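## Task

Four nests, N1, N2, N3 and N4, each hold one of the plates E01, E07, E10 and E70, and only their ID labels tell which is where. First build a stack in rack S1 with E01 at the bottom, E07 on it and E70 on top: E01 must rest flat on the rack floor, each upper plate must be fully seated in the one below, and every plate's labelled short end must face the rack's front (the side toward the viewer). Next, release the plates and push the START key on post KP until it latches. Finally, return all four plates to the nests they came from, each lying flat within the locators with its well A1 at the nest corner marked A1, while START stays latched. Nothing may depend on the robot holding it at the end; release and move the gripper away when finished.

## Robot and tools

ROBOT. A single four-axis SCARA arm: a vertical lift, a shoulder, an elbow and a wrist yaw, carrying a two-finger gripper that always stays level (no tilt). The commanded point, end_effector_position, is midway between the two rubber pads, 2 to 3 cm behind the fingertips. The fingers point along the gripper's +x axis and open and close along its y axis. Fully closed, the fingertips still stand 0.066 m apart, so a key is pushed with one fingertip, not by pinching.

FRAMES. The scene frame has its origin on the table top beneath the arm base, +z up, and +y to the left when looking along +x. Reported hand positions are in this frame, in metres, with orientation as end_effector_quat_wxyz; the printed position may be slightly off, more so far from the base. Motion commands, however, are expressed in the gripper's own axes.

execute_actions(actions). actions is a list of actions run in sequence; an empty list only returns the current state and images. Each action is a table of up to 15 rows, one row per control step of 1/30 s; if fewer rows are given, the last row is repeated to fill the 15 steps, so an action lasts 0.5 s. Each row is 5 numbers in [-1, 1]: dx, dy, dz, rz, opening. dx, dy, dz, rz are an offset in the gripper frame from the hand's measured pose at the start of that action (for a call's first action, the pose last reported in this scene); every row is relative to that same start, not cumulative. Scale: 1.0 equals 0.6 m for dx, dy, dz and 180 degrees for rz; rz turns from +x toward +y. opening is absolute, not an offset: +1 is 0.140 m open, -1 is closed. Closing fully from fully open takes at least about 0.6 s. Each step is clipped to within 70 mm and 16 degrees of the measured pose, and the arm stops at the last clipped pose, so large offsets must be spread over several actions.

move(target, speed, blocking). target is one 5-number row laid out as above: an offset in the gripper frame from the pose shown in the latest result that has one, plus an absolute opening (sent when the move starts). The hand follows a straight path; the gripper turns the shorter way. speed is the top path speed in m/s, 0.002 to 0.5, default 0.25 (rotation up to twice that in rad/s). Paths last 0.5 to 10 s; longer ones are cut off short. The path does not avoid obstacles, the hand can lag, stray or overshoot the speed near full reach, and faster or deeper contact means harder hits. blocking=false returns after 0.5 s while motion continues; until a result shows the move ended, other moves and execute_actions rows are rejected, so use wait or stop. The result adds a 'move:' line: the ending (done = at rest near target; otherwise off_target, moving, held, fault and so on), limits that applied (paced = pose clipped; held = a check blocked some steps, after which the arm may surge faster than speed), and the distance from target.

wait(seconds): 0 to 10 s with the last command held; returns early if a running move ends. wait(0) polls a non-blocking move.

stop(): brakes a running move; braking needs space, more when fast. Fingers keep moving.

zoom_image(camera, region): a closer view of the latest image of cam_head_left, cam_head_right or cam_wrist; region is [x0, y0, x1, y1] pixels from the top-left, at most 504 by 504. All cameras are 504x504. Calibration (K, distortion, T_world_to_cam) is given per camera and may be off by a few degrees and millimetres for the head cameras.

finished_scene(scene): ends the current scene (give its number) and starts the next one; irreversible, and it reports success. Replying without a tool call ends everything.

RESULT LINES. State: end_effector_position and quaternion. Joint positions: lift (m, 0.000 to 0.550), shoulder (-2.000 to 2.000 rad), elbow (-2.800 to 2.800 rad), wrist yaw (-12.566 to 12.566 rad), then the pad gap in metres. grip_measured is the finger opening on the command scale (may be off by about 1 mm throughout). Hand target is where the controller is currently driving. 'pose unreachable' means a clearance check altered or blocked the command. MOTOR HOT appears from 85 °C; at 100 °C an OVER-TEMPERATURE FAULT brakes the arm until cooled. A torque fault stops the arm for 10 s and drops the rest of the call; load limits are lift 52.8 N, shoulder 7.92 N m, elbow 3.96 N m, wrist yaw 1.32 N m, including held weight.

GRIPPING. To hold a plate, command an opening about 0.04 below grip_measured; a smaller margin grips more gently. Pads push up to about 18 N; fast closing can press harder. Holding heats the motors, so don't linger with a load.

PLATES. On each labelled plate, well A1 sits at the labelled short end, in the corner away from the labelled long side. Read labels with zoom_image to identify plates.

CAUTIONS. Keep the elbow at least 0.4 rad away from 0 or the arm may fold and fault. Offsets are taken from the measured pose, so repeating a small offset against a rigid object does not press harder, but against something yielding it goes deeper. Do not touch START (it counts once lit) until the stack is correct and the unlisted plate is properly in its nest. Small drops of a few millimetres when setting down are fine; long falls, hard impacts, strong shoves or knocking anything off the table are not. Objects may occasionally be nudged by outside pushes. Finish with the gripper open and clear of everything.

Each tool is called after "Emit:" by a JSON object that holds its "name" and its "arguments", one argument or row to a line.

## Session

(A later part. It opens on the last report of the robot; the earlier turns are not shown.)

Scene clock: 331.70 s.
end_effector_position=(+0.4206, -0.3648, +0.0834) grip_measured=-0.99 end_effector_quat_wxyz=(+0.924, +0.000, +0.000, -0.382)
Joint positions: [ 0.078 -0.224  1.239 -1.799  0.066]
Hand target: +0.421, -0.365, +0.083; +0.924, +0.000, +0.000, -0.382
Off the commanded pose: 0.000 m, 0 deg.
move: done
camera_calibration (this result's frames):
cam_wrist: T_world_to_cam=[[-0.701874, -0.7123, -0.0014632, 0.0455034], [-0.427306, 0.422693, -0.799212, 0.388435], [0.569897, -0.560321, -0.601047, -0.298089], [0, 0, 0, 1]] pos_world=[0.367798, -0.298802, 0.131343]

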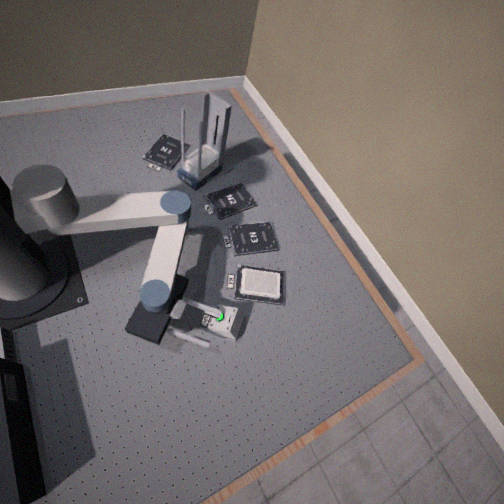

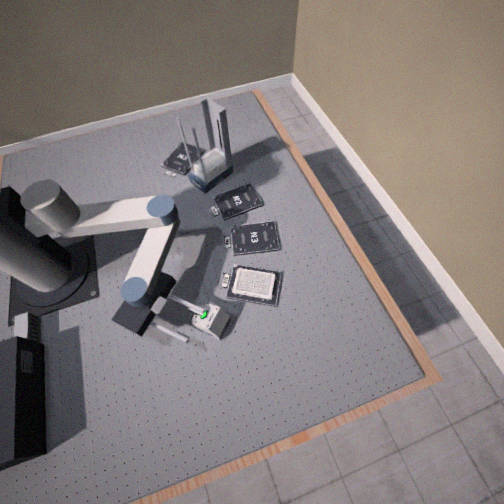

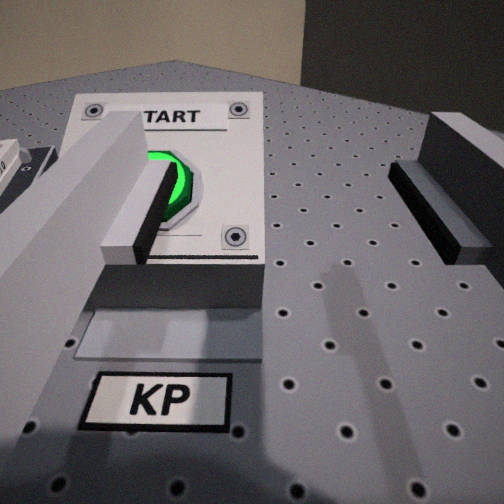

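The key has lit. I'll push a little further so it catches.

Emit:
{"name": "move", "arguments": {
  "target": [0.005,0,-0.006,0,-1.0],
  "speed": 0.008
}}

Emit:
{"name": "move", "arguments": {
  "target": [-0.03,0,0.03,0,-1.0],
  "speed": 0.05
}}

Scene clock: 334.27 s.
end_effector_position=(+0.4221, -0.3664, +0.0804) grip_measured=-0.99 end_effector_quat_wxyz=(+0.924, +0.000, +0.000, -0.381)
Joint positions: [ 0.075 -0.226  1.249 -1.805  0.066]
Hand target: +0.423, -0.367, +0.080; +0.924, +0.000, +0.000, -0.382
Off the commanded pose: 0.001 m, 0 deg.
move: done
camera_calibration (this result's frames):
cam_wrist: T_world_to_cam=[[-0.701266, -0.712898, -0.0014632, 0.0449406], [-0.427666, 0.422329, -0.799212, 0.387268], [0.570375, -0.559835, -0.601047, -0.301655], [0, 0, 0, 1]] pos_world=[0.369193, -0.300393, 0.128266]

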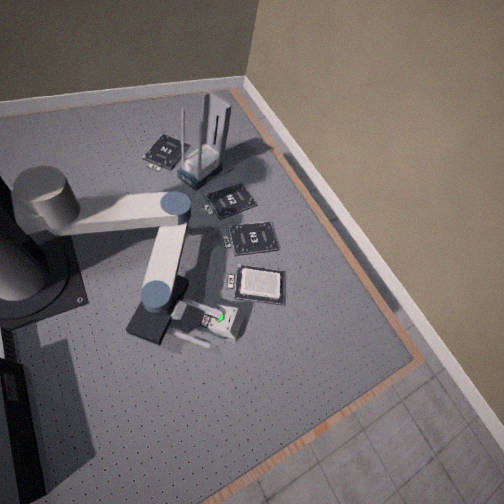

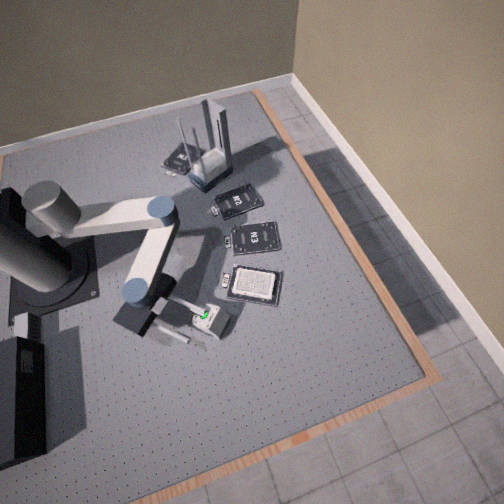

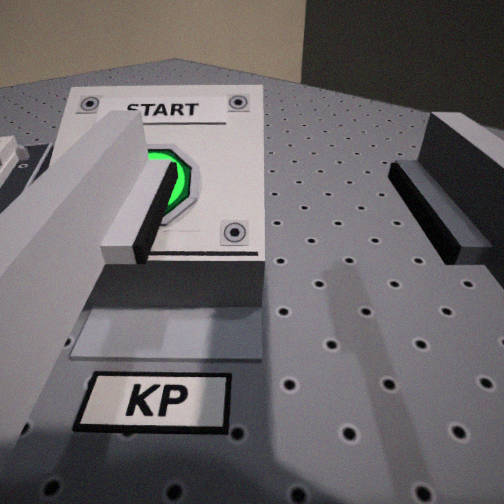

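Scene clock: 335.03 s.
end_effector_position=(+0.4092, -0.3537, +0.0984) grip_measured=-0.99 end_effector_quat_wxyz=(+0.924, +0.000, +0.000, -0.382)
Joint positions: [ 0.093 -0.213  1.167 -1.738  0.066]
Hand target: +0.409, -0.354, +0.098; +0.924, +0.000, +0.000, -0.381
Off the commanded pose: 0.000 m, 0 deg.
move: done
camera_calibration (this result's frames):
cam_wrist: T_world_to_cam=[[-0.701697, -0.712474, -0.0014632, 0.0452505], [-0.427411, 0.422587, -0.799212, 0.39084], [0.570036, -0.560179, -0.601047, -0.276347], [0, 0, 0, 1]] pos_world=[0.356329, -0.287728, 0.146333]

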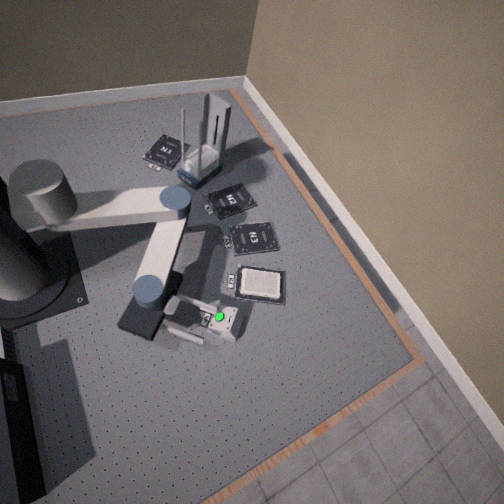

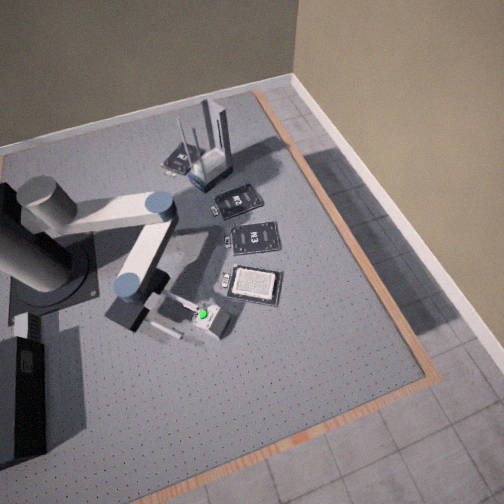

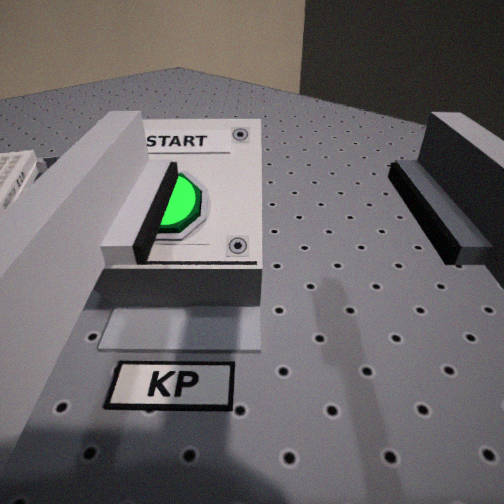

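Emit:
{"name": "move", "arguments": {
  "target": [-0.4703,0.7513,-0.0133,0.39794,0.4],
  "speed": 0.4
}}

Scene clock: 344.23 s.
end_effector_position=(+0.5269, +0.1648, +0.0905) grip_measured=+0.40 end_effector_quat_wxyz=(+0.973, +0.000, +0.000, +0.232)
Joint positions: [ 0.086  1.357  0.986 -1.876  0.118]
Hand target: +0.527, +0.165, +0.090; +0.973, +0.000, +0.000, +0.231
Off the commanded pose: 0.000 m, 0 deg.
move: done
camera_calibration (this result's frames):
cam_wrist: T_world_to_cam=[[0.455413, -0.890279, -0.0014632, -0.0831073], [-0.535633, -0.272684, -0.799212, 0.387331], [0.711123, 0.364755, -0.601047, -0.284552], [0, 0, 0, 1]] pos_world=[0.447667, 0.135422, 0.138408]

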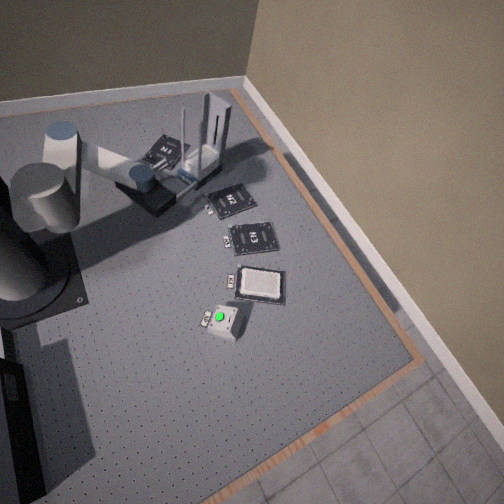

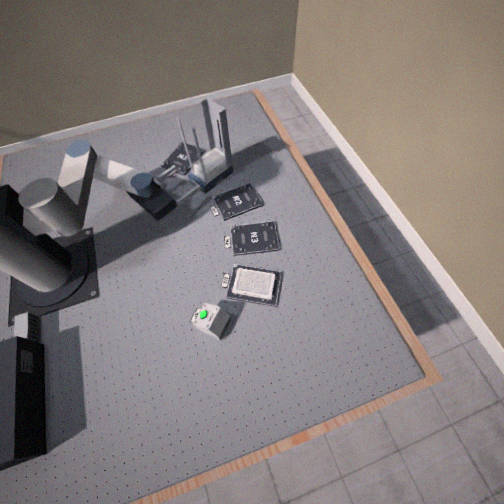

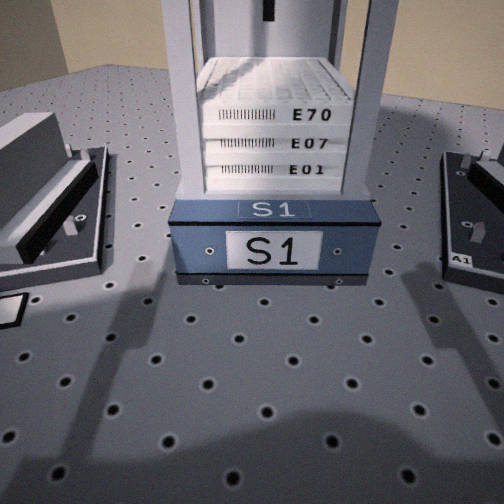

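Emit:
{"name": "move", "arguments": {
  "target": [0.21765,-0.00015,-0.0002,0,0.4],
  "speed": 0.2
}}

Emit:
{"name": "execute_actions", "arguments": {
  "actions": [
    [[0,0,0,0,-0.5]],
    [[0,0,0,0,-0.5]],
    [[0,0,0,0,-0.61]]
  ]
}}

Scene clock: 347.90 s.
end_effector_position=(+0.6436, +0.2236, +0.0905) grip_measured=+0.40 end_effector_quat_wxyz=(+0.973, +0.000, +0.000, +0.232)
Joint positions: [ 0.085  1.121  1.629 -2.282  0.118]
Hand target: +0.644, +0.224, +0.090; +0.973, +0.000, +0.000, +0.232
Off the commanded pose: 0.000 m, 0 deg.
move: done
camera_calibration (this result's frames):
cam_wrist: T_world_to_cam=[[0.455673, -0.890146, -0.0014632, -0.0840375], [-0.535554, -0.272841, -0.799212, 0.465799], [0.711016, 0.364963, -0.601047, -0.388985], [0, 0, 0, 1]] pos_world=[0.564328, 0.194248, 0.138351]

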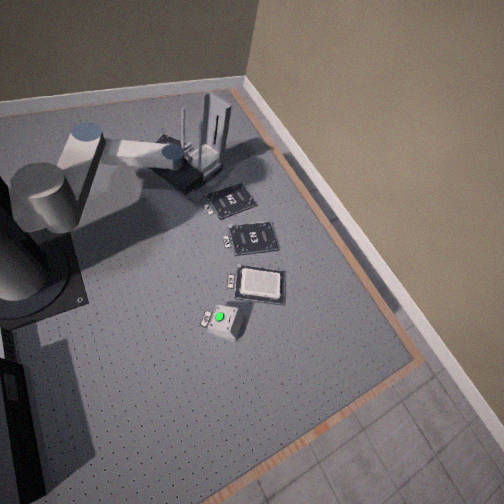

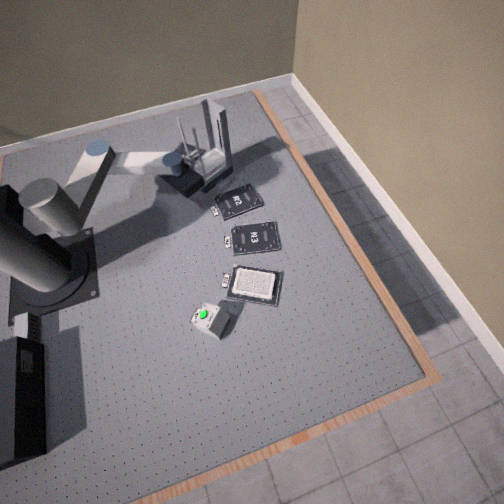

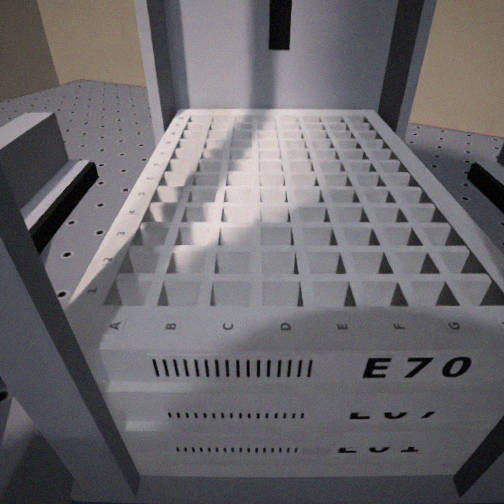

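Scene clock: 349.40 s.
end_effector_position=(+0.6436, +0.2236, +0.0905) grip_measured=-0.56 end_effector_quat_wxyz=(+0.973, +0.000, +0.000, +0.232)
Joint positions: [ 0.085  1.121  1.629 -2.282  0.082]
Hand target: +0.644, +0.224, +0.090; +0.973, +0.000, +0.000, +0.232
Off the commanded pose: 0.000 m, 0 deg.
camera_calibration (this result's frames):
cam_wrist: T_world_to_cam=[[0.455635, -0.890166, -0.0014632, -0.0840202], [-0.535565, -0.272818, -0.799212, 0.4658], [0.711032, 0.364933, -0.601047, -0.388987], [0, 0, 0, 1]] pos_world=[0.564332, 0.194241, 0.138351]

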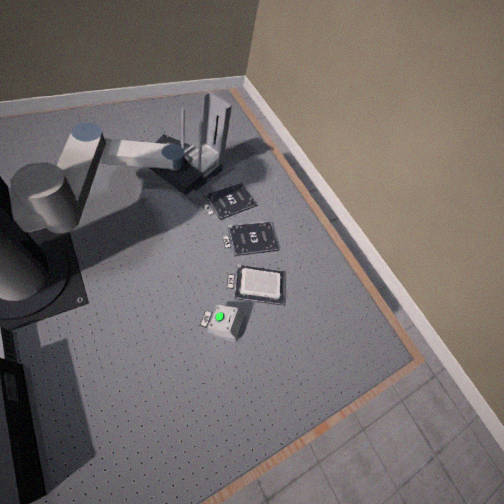

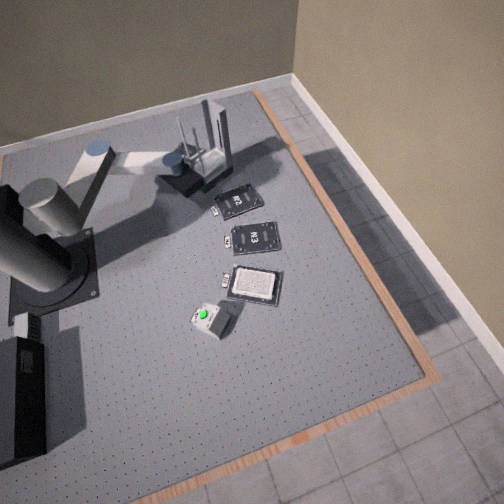

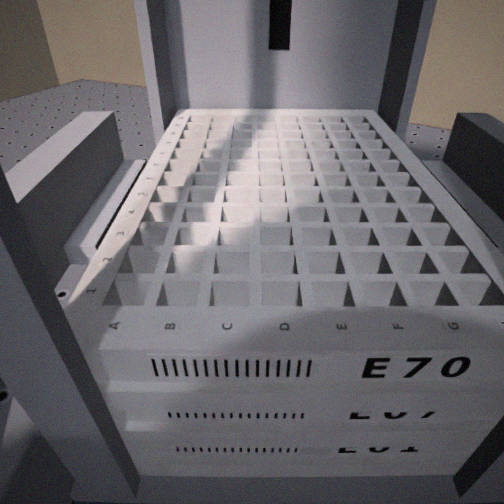

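Emit:
{"name": "move", "arguments": {
  "target": [0,0,0.3992,0,-0.61],
  "speed": 0.2
}}

Emit:
{"name": "move", "arguments": {
  "target": [-0.18227,-0.54965,0,-0.22231,-0.61],
  "speed": 0.3
}}

Emit:
{"name": "move", "arguments": {
  "target": [0,0,-0.4717,0,-0.61],
  "speed": 0.3
}}

Scene clock: 356.67 s.
end_effector_position=(+0.6436, +0.2237, +0.3300) grip_measured=-0.56 end_effector_quat_wxyz=(+0.973, +0.000, +0.000, +0.232)
Joint positions: [ 0.325  1.121  1.629 -2.282  0.082]
Hand target: +0.644, +0.224, +0.330; +0.973, +0.000, +0.000, +0.232
Off the commanded pose: 0.000 m, 0 deg.
move: done
camera_calibration (this result's frames):
cam_wrist: T_world_to_cam=[[0.455682, -0.890141, -0.0014632, -0.083687], [-0.535551, -0.272846, -0.799212, 0.657272], [0.711013, 0.364971, -0.601047, -0.244994], [0, 0, 0, 1]] pos_world=[0.564331, 0.194257, 0.377925]

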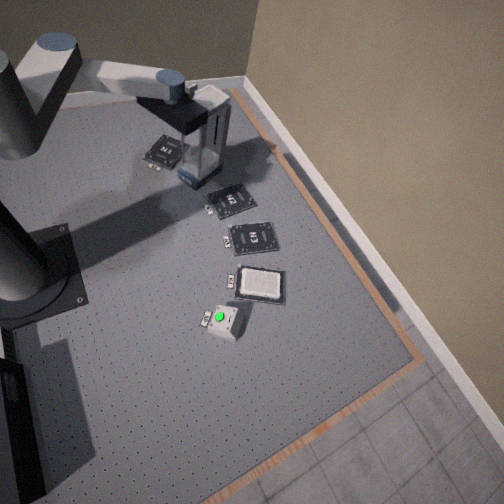

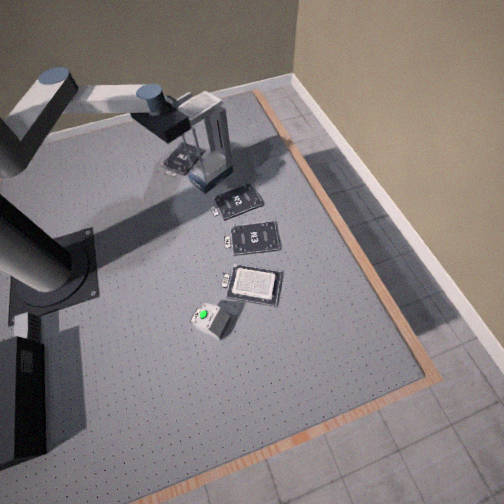

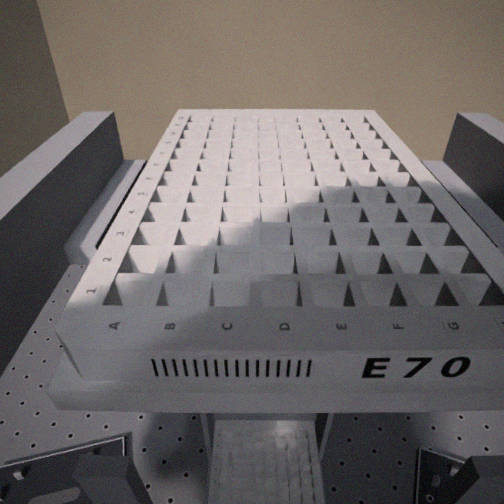

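Scene clock: 358.27 s.
end_effector_position=(+0.6947, -0.1200, +0.3300) grip_measured=-0.56 end_effector_quat_wxyz=(+0.993, +0.000, +0.000, -0.115)
Joint positions: [ 0.325  0.423  1.711 -2.365  0.082]
Hand target: +0.695, -0.120, +0.330; +0.993, +0.000, +0.000, -0.115
Off the commanded pose: 0.000 m, 0 deg.
move: done
camera_calibration (this result's frames):
cam_wrist: T_world_to_cam=[[-0.22347, -0.97471, -0.0014632, 0.0487595], [-0.585586, 0.135456, -0.799212, 0.674666], [0.779198, -0.177743, -0.601047, -0.268446], [0, 0, 0, 1]] pos_world=[0.615144, -0.0915758, 0.377924]

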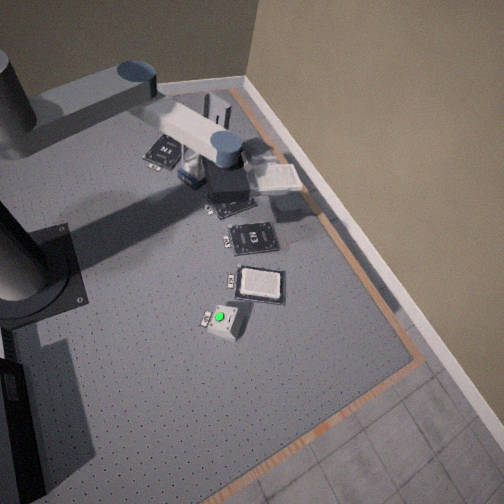

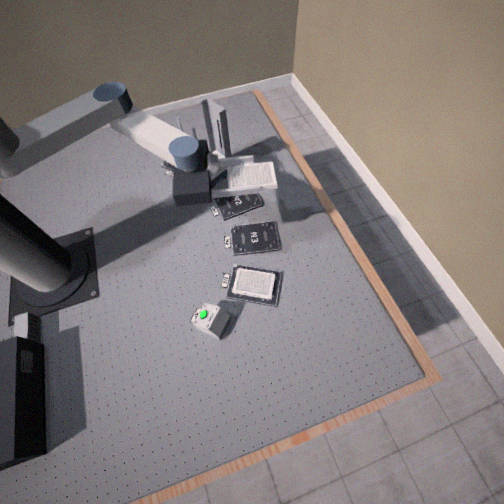

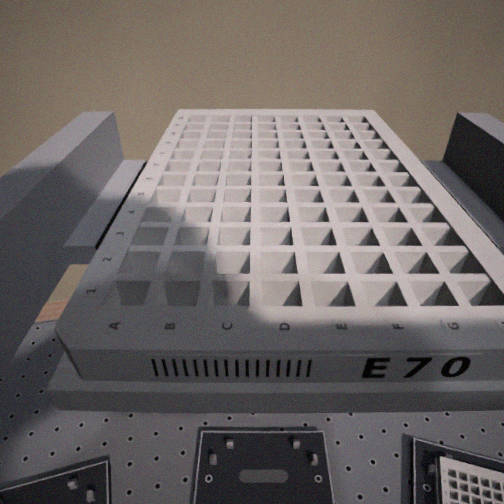

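Scene clock: 359.67 s.
end_effector_position=(+0.6947, -0.1200, +0.0469) grip_measured=-0.56 end_effector_quat_wxyz=(+0.993, +0.000, +0.000, -0.115)
Joint positions: [ 0.042  0.423  1.711 -2.365  0.082]
Hand target: +0.695, -0.120, +0.047; +0.993, +0.000, +0.000, -0.115
Off the commanded pose: 0.000 m, 0 deg.
move: done
camera_calibration (this result's frames):
cam_wrist: T_world_to_cam=[[-0.223511, -0.9747, -0.0014632, 0.0483653], [-0.585581, 0.13548, -0.799212, 0.448403], [0.779191, -0.177776, -0.601047, -0.438593], [0, 0, 0, 1]] pos_world=[0.615134, -0.0915793, 0.0948246]

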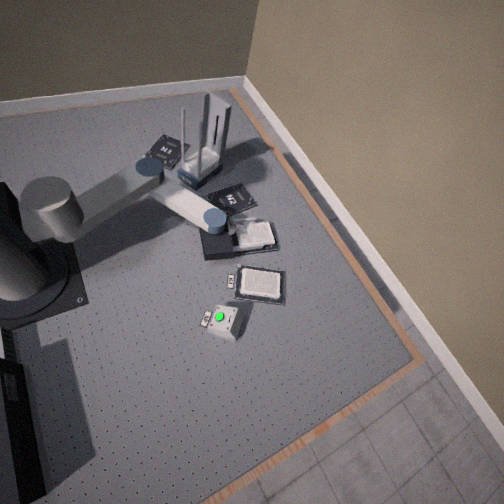

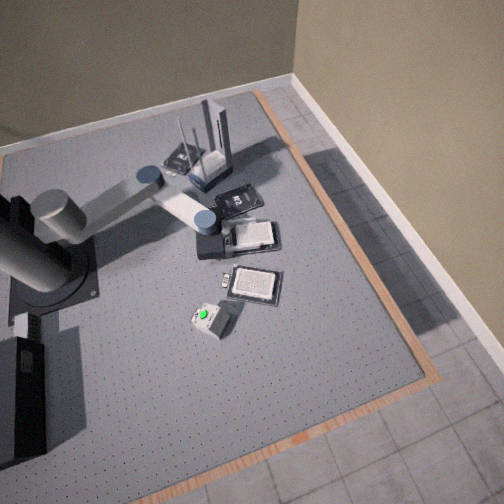

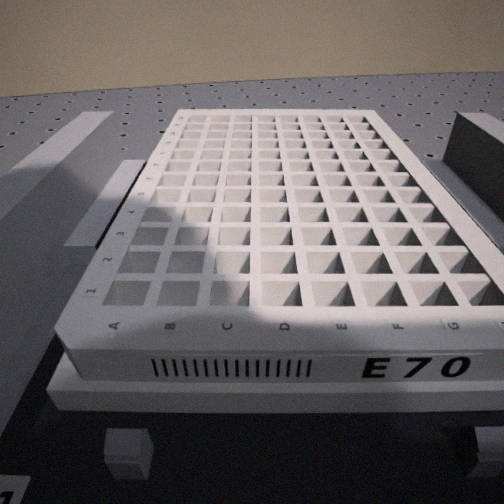

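Emit:
{"name": "move", "arguments": {
  "target": [-0.0002,0,-0.0185,0,-0.61],
  "speed": 0.012
}}

Emit:
{"name": "move", "arguments": {
  "target": [0,0,0,0,0.0],
  "speed": 0.05
}}

Scene clock: 363.80 s.
end_effector_position=(+0.6946, -0.1201, +0.0358) grip_measured=-0.56 end_effector_quat_wxyz=(+0.993, +0.000, +0.000, -0.115)
Joint positions: [ 0.031  0.423  1.71  -2.365  0.082]
Hand target: +0.695, -0.120, +0.036; +0.993, +0.000, +0.000, -0.115
Off the commanded pose: 0.000 m, 0 deg.
move: done
camera_calibration (this result's frames):
cam_wrist: T_world_to_cam=[[-0.223762, -0.974643, -0.0014632, 0.0484594], [-0.585546, 0.135631, -0.799212, 0.439461], [0.779145, -0.177976, -0.601047, -0.445193], [0, 0, 0, 1]] pos_world=[0.615038, -0.0916078, 0.0837113]

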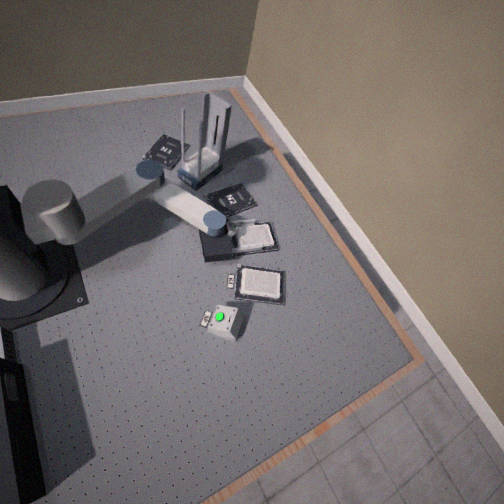

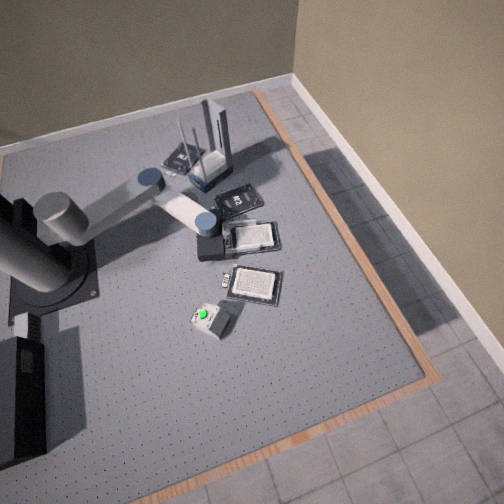

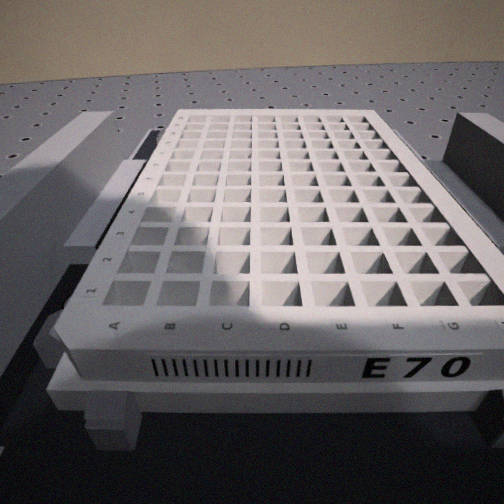

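Scene clock: 364.30 s.
end_effector_position=(+0.6946, -0.1201, +0.0358) grip_measured=+0.00 end_effector_quat_wxyz=(+0.993, +0.000, +0.000, -0.115)
Joint positions: [ 0.031  0.423  1.71  -2.365  0.103]
Hand target: +0.695, -0.120, +0.036; +0.993, +0.000, +0.000, -0.115
Off the commanded pose: 0.000 m, 0 deg.
move: done
camera_calibration (this result's frames):
cam_wrist: T_world_to_cam=[[-0.223766, -0.974642, -0.0014632, 0.0484557], [-0.585545, 0.135634, -0.799212, 0.439461], [0.779144, -0.177979, -0.601047, -0.445193], [0, 0, 0, 1]] pos_world=[0.615037, -0.091614, 0.0837113]

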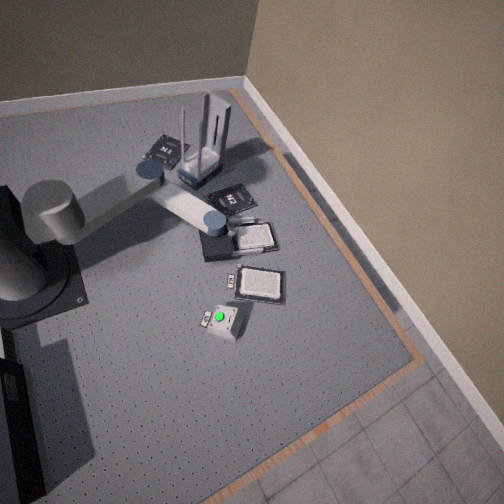

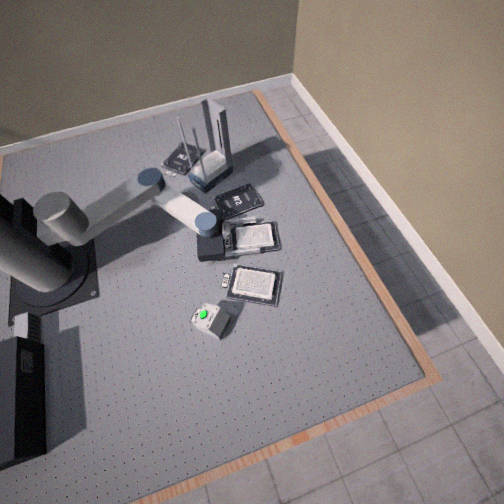

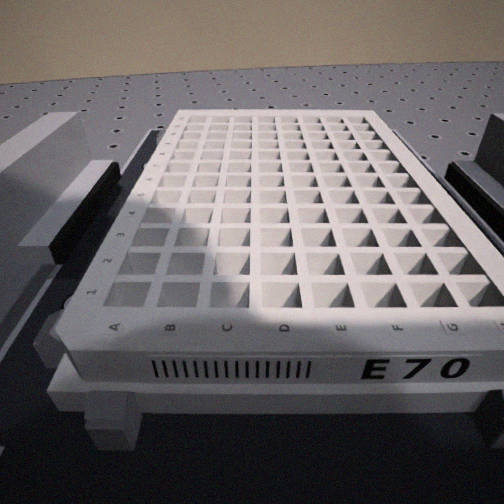

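Emit:
{"name": "move", "arguments": {
  "target": [0,0,0.025,0,0.0],
  "speed": 0.1
}}

Emit:
{"name": "move", "arguments": {
  "target": [-0.3802,0.3982,0.0448,0.22221,0.4],
  "speed": 0.4
}}

Scene clock: 369.70 s.
end_effector_position=(+0.6946, -0.1201, +0.0508) grip_measured=+0.00 end_effector_quat_wxyz=(+0.993, +0.000, +0.000, -0.115)
Joint positions: [ 0.046  0.423  1.71  -2.365  0.103]
Hand target: +0.695, -0.120, +0.051; +0.993, +0.000, +0.000, -0.115
Off the commanded pose: 0.000 m, 0 deg.
move: done
camera_calibration (this result's frames):
cam_wrist: T_world_to_cam=[[-0.223764, -0.974642, -0.0014632, 0.048477], [-0.585546, 0.135633, -0.799212, 0.451478], [0.779145, -0.177978, -0.601047, -0.436156], [0, 0, 0, 1]] pos_world=[0.615037, -0.0916137, 0.0987471]

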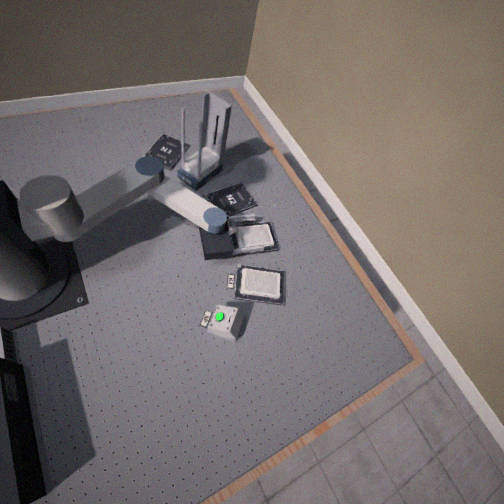

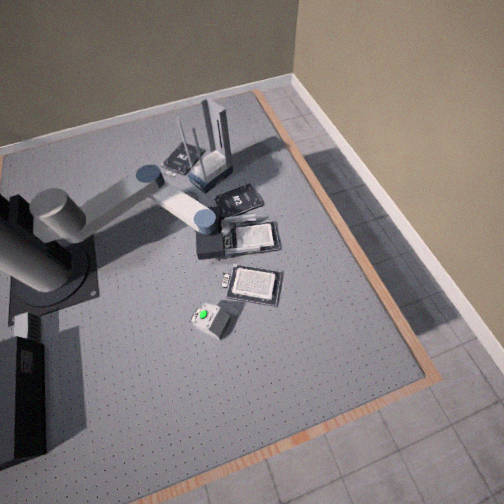

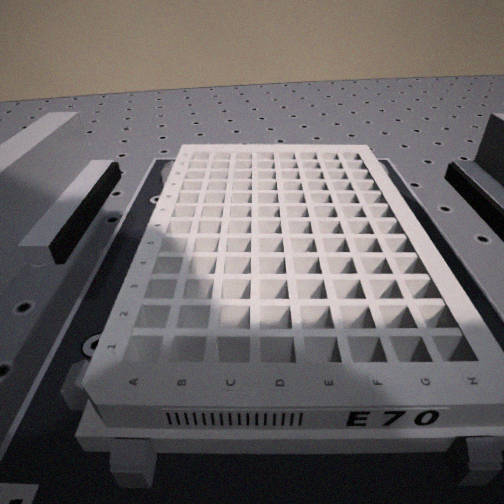

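Scene clock: 371.10 s.
end_effector_position=(+0.5271, +0.1647, +0.0777) grip_measured=+0.40 end_effector_quat_wxyz=(+0.973, +0.000, +0.000, +0.232)
Joint positions: [ 0.073  1.356  0.987 -1.875  0.118]
Hand target: +0.527, +0.165, +0.078; +0.973, +0.000, +0.000, +0.231
Off the commanded pose: 0.000 m, 0 deg.
move: done
camera_calibration (this result's frames):
cam_wrist: T_world_to_cam=[[0.455605, -0.890181, -0.0014632, -0.083403], [-0.535575, -0.2728, -0.799212, 0.377153], [0.711044, 0.364909, -0.601047, -0.292342], [0, 0, 0, 1]] pos_world=[0.447861, 0.135322, 0.125592]

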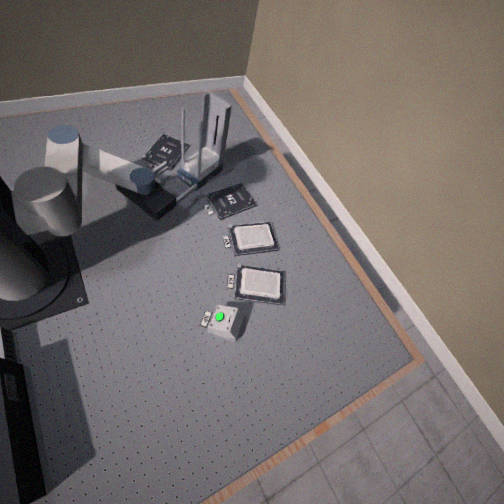

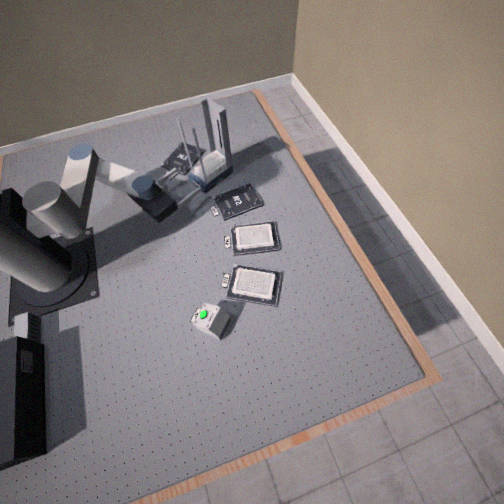

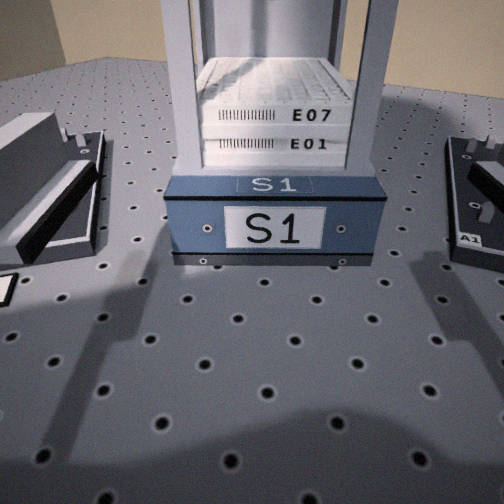

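Emit:
{"name": "move", "arguments": {
  "target": [0.2171,-0.0002,0,-0.0003,0.4],
  "speed": 0.2
}}

Emit:
{"name": "execute_actions", "arguments": {
  "actions": [
    [[0,0,0,0,-0.5]],
    [[0,0,0,0,-0.5]],
    [[0,0,0,0,-0.61]]
  ]
}}

Emit:
{"name": "move", "arguments": {
  "target": [0,0,0.4205,0,-0.61],
  "speed": 0.2
}}

Scene clock: 375.53 s.
end_effector_position=(+0.6435, +0.2234, +0.0777) grip_measured=+0.40 end_effector_quat_wxyz=(+0.973, +0.000, +0.000, +0.231)
Joint positions: [ 0.073  1.121  1.628 -2.282  0.118]
Hand target: +0.643, +0.223, +0.078; +0.973, +0.000, +0.000, +0.231
Off the commanded pose: 0.000 m, 0 deg.
move: done
camera_calibration (this result's frames):
cam_wrist: T_world_to_cam=[[0.455027, -0.890477, -0.0014632, -0.0837257], [-0.535752, -0.272452, -0.799212, 0.455524], [0.711281, 0.364447, -0.601047, -0.396546], [0, 0, 0, 1]] pos_world=[0.5642, 0.194072, 0.125595]

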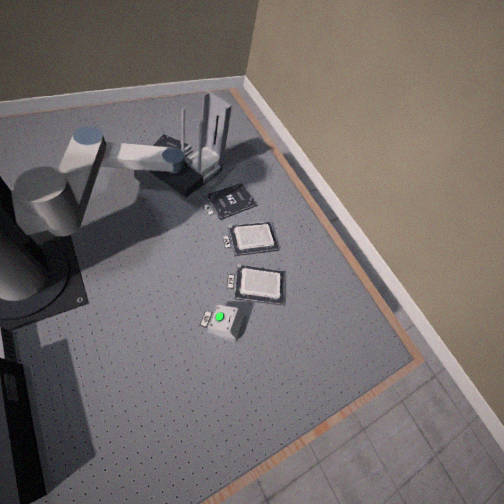

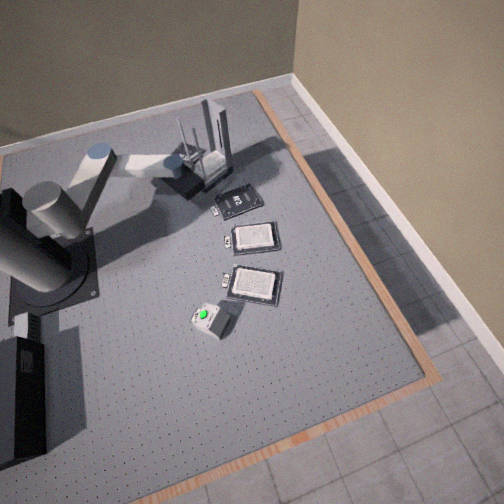

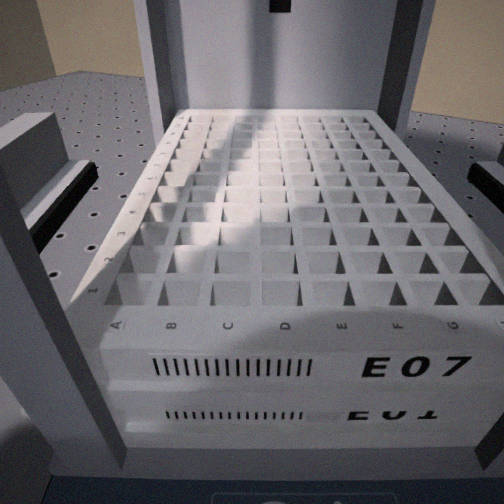

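Scene clock: 377.03 s.
end_effector_position=(+0.6435, +0.2234, +0.0777) grip_measured=-0.56 end_effector_quat_wxyz=(+0.973, +0.000, +0.000, +0.231)
Joint positions: [ 0.073  1.121  1.628 -2.282  0.082]
Hand target: +0.643, +0.223, +0.078; +0.973, +0.000, +0.000, +0.231
Off the commanded pose: 0.000 m, 0 deg.
camera_calibration (this result's frames):
cam_wrist: T_world_to_cam=[[0.45499, -0.890495, -0.0014632, -0.0837094], [-0.535763, -0.27243, -0.799212, 0.455525], [0.711296, 0.364418, -0.601047, -0.396548], [0, 0, 0, 1]] pos_world=[0.564203, 0.194065, 0.125595]

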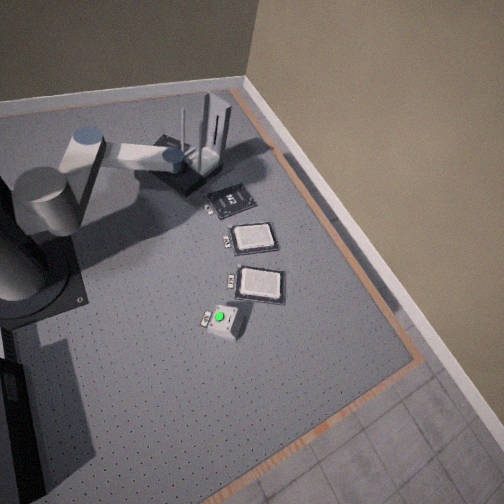

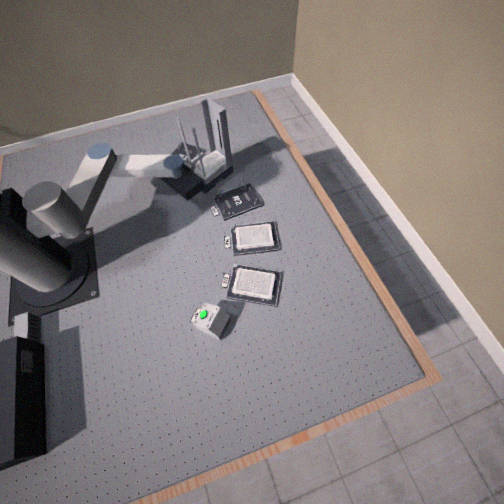

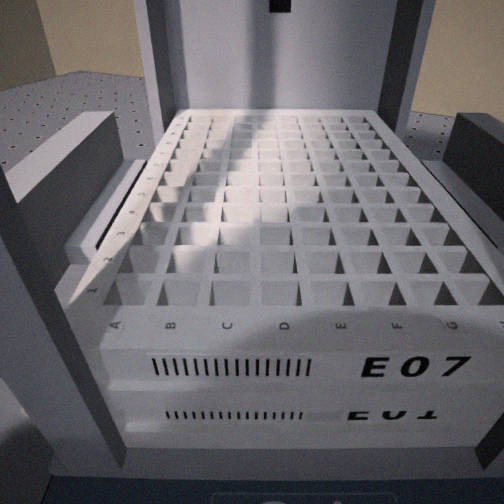

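Scene clock: 378.70 s.
end_effector_position=(+0.6435, +0.2234, +0.3301) grip_measured=-0.56 end_effector_quat_wxyz=(+0.973, +0.000, +0.000, +0.231)
Joint positions: [ 0.325  1.121  1.628 -2.282  0.082]
Hand target: +0.643, +0.223, +0.330; +0.973, +0.000, +0.000, +0.231
Off the commanded pose: 0.000 m, 0 deg.
move: done
camera_calibration (this result's frames):
cam_wrist: T_world_to_cam=[[0.455036, -0.890472, -0.0014632, -0.0833565], [-0.535749, -0.272458, -0.799212, 0.657211], [0.711277, 0.364455, -0.601047, -0.244873], [0, 0, 0, 1]] pos_world=[0.564202, 0.19408, 0.377949]

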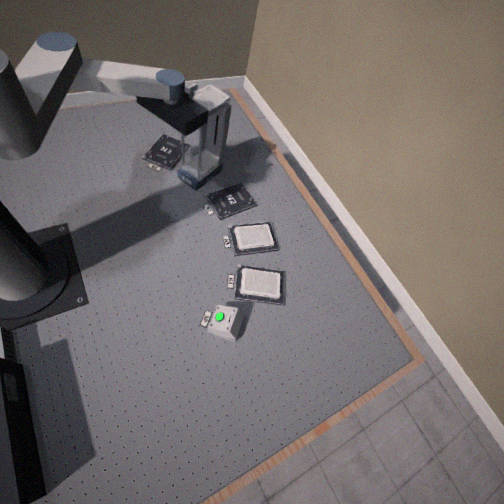

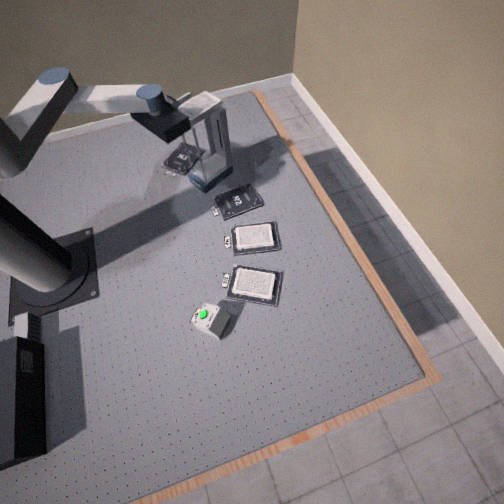

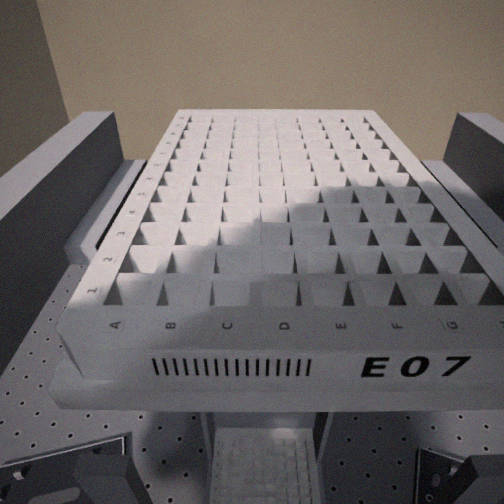

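Emit:
{"name": "move", "arguments": {
  "target": [-0.03419,0.27785,0,0.09022,-0.61],
  "speed": 0.3
}}

Emit:
{"name": "move", "arguments": {
  "target": [0,0,-0.4718,0,-0.61],
  "speed": 0.3
}}

Scene clock: 383.63 s.
end_effector_position=(+0.5500, +0.3631, +0.3300) grip_measured=-0.56 end_effector_quat_wxyz=(+0.930, +0.000, +0.000, +0.367)
Joint positions: [ 0.325  1.453  1.645 -2.347  0.082]
Hand target: +0.550, +0.363, +0.330; +0.930, +0.000, +0.000, +0.366
Off the commanded pose: 0.000 m, 0 deg.
move: done
camera_calibration (this result's frames):
cam_wrist: T_world_to_cam=[[0.686338, -0.727281, -0.0014632, -0.102873], [-0.437934, -0.411672, -0.799212, 0.641931], [0.58065, 0.549171, -0.601047, -0.22451], [0, 0, 0, 1]] pos_world=[0.48209, 0.312742, 0.377948]

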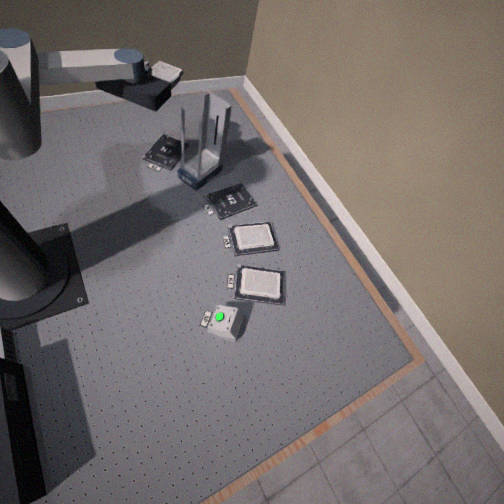

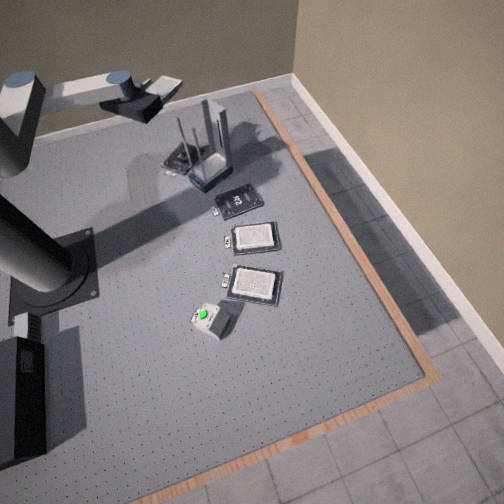

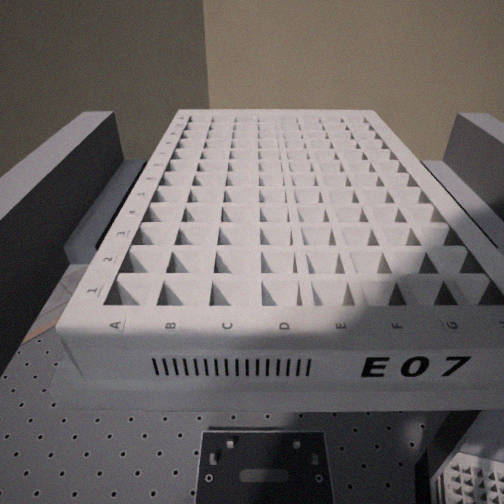

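Scene clock: 385.03 s.
end_effector_position=(+0.5500, +0.3631, +0.0469) grip_measured=-0.56 end_effector_quat_wxyz=(+0.930, +0.000, +0.000, +0.367)
Joint positions: [ 0.042  1.453  1.645 -2.347  0.082]
Hand target: +0.550, +0.363, +0.047; +0.930, +0.000, +0.000, +0.367
Off the commanded pose: 0.000 m, 0 deg.
move: done
camera_calibration (this result's frames):
cam_wrist: T_world_to_cam=[[0.686306, -0.727312, -0.0014632, -0.103276], [-0.437952, -0.411652, -0.799212, 0.415626], [0.580674, 0.549145, -0.601047, -0.394702], [0, 0, 0, 1]] pos_world=[0.482096, 0.312728, 0.0947882]

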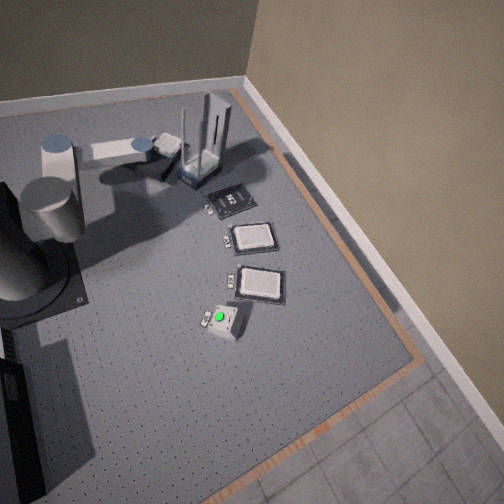

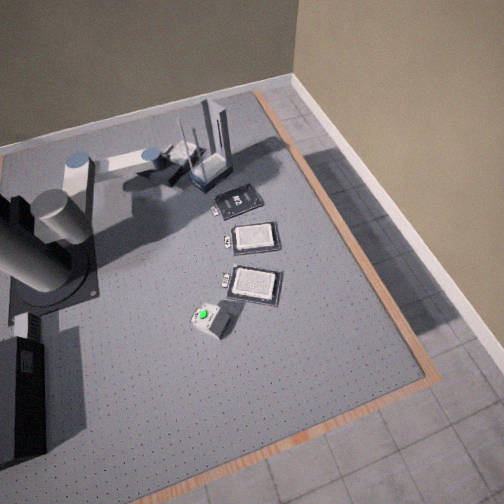

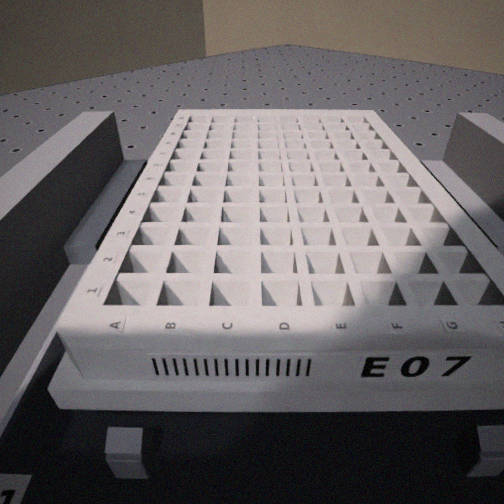

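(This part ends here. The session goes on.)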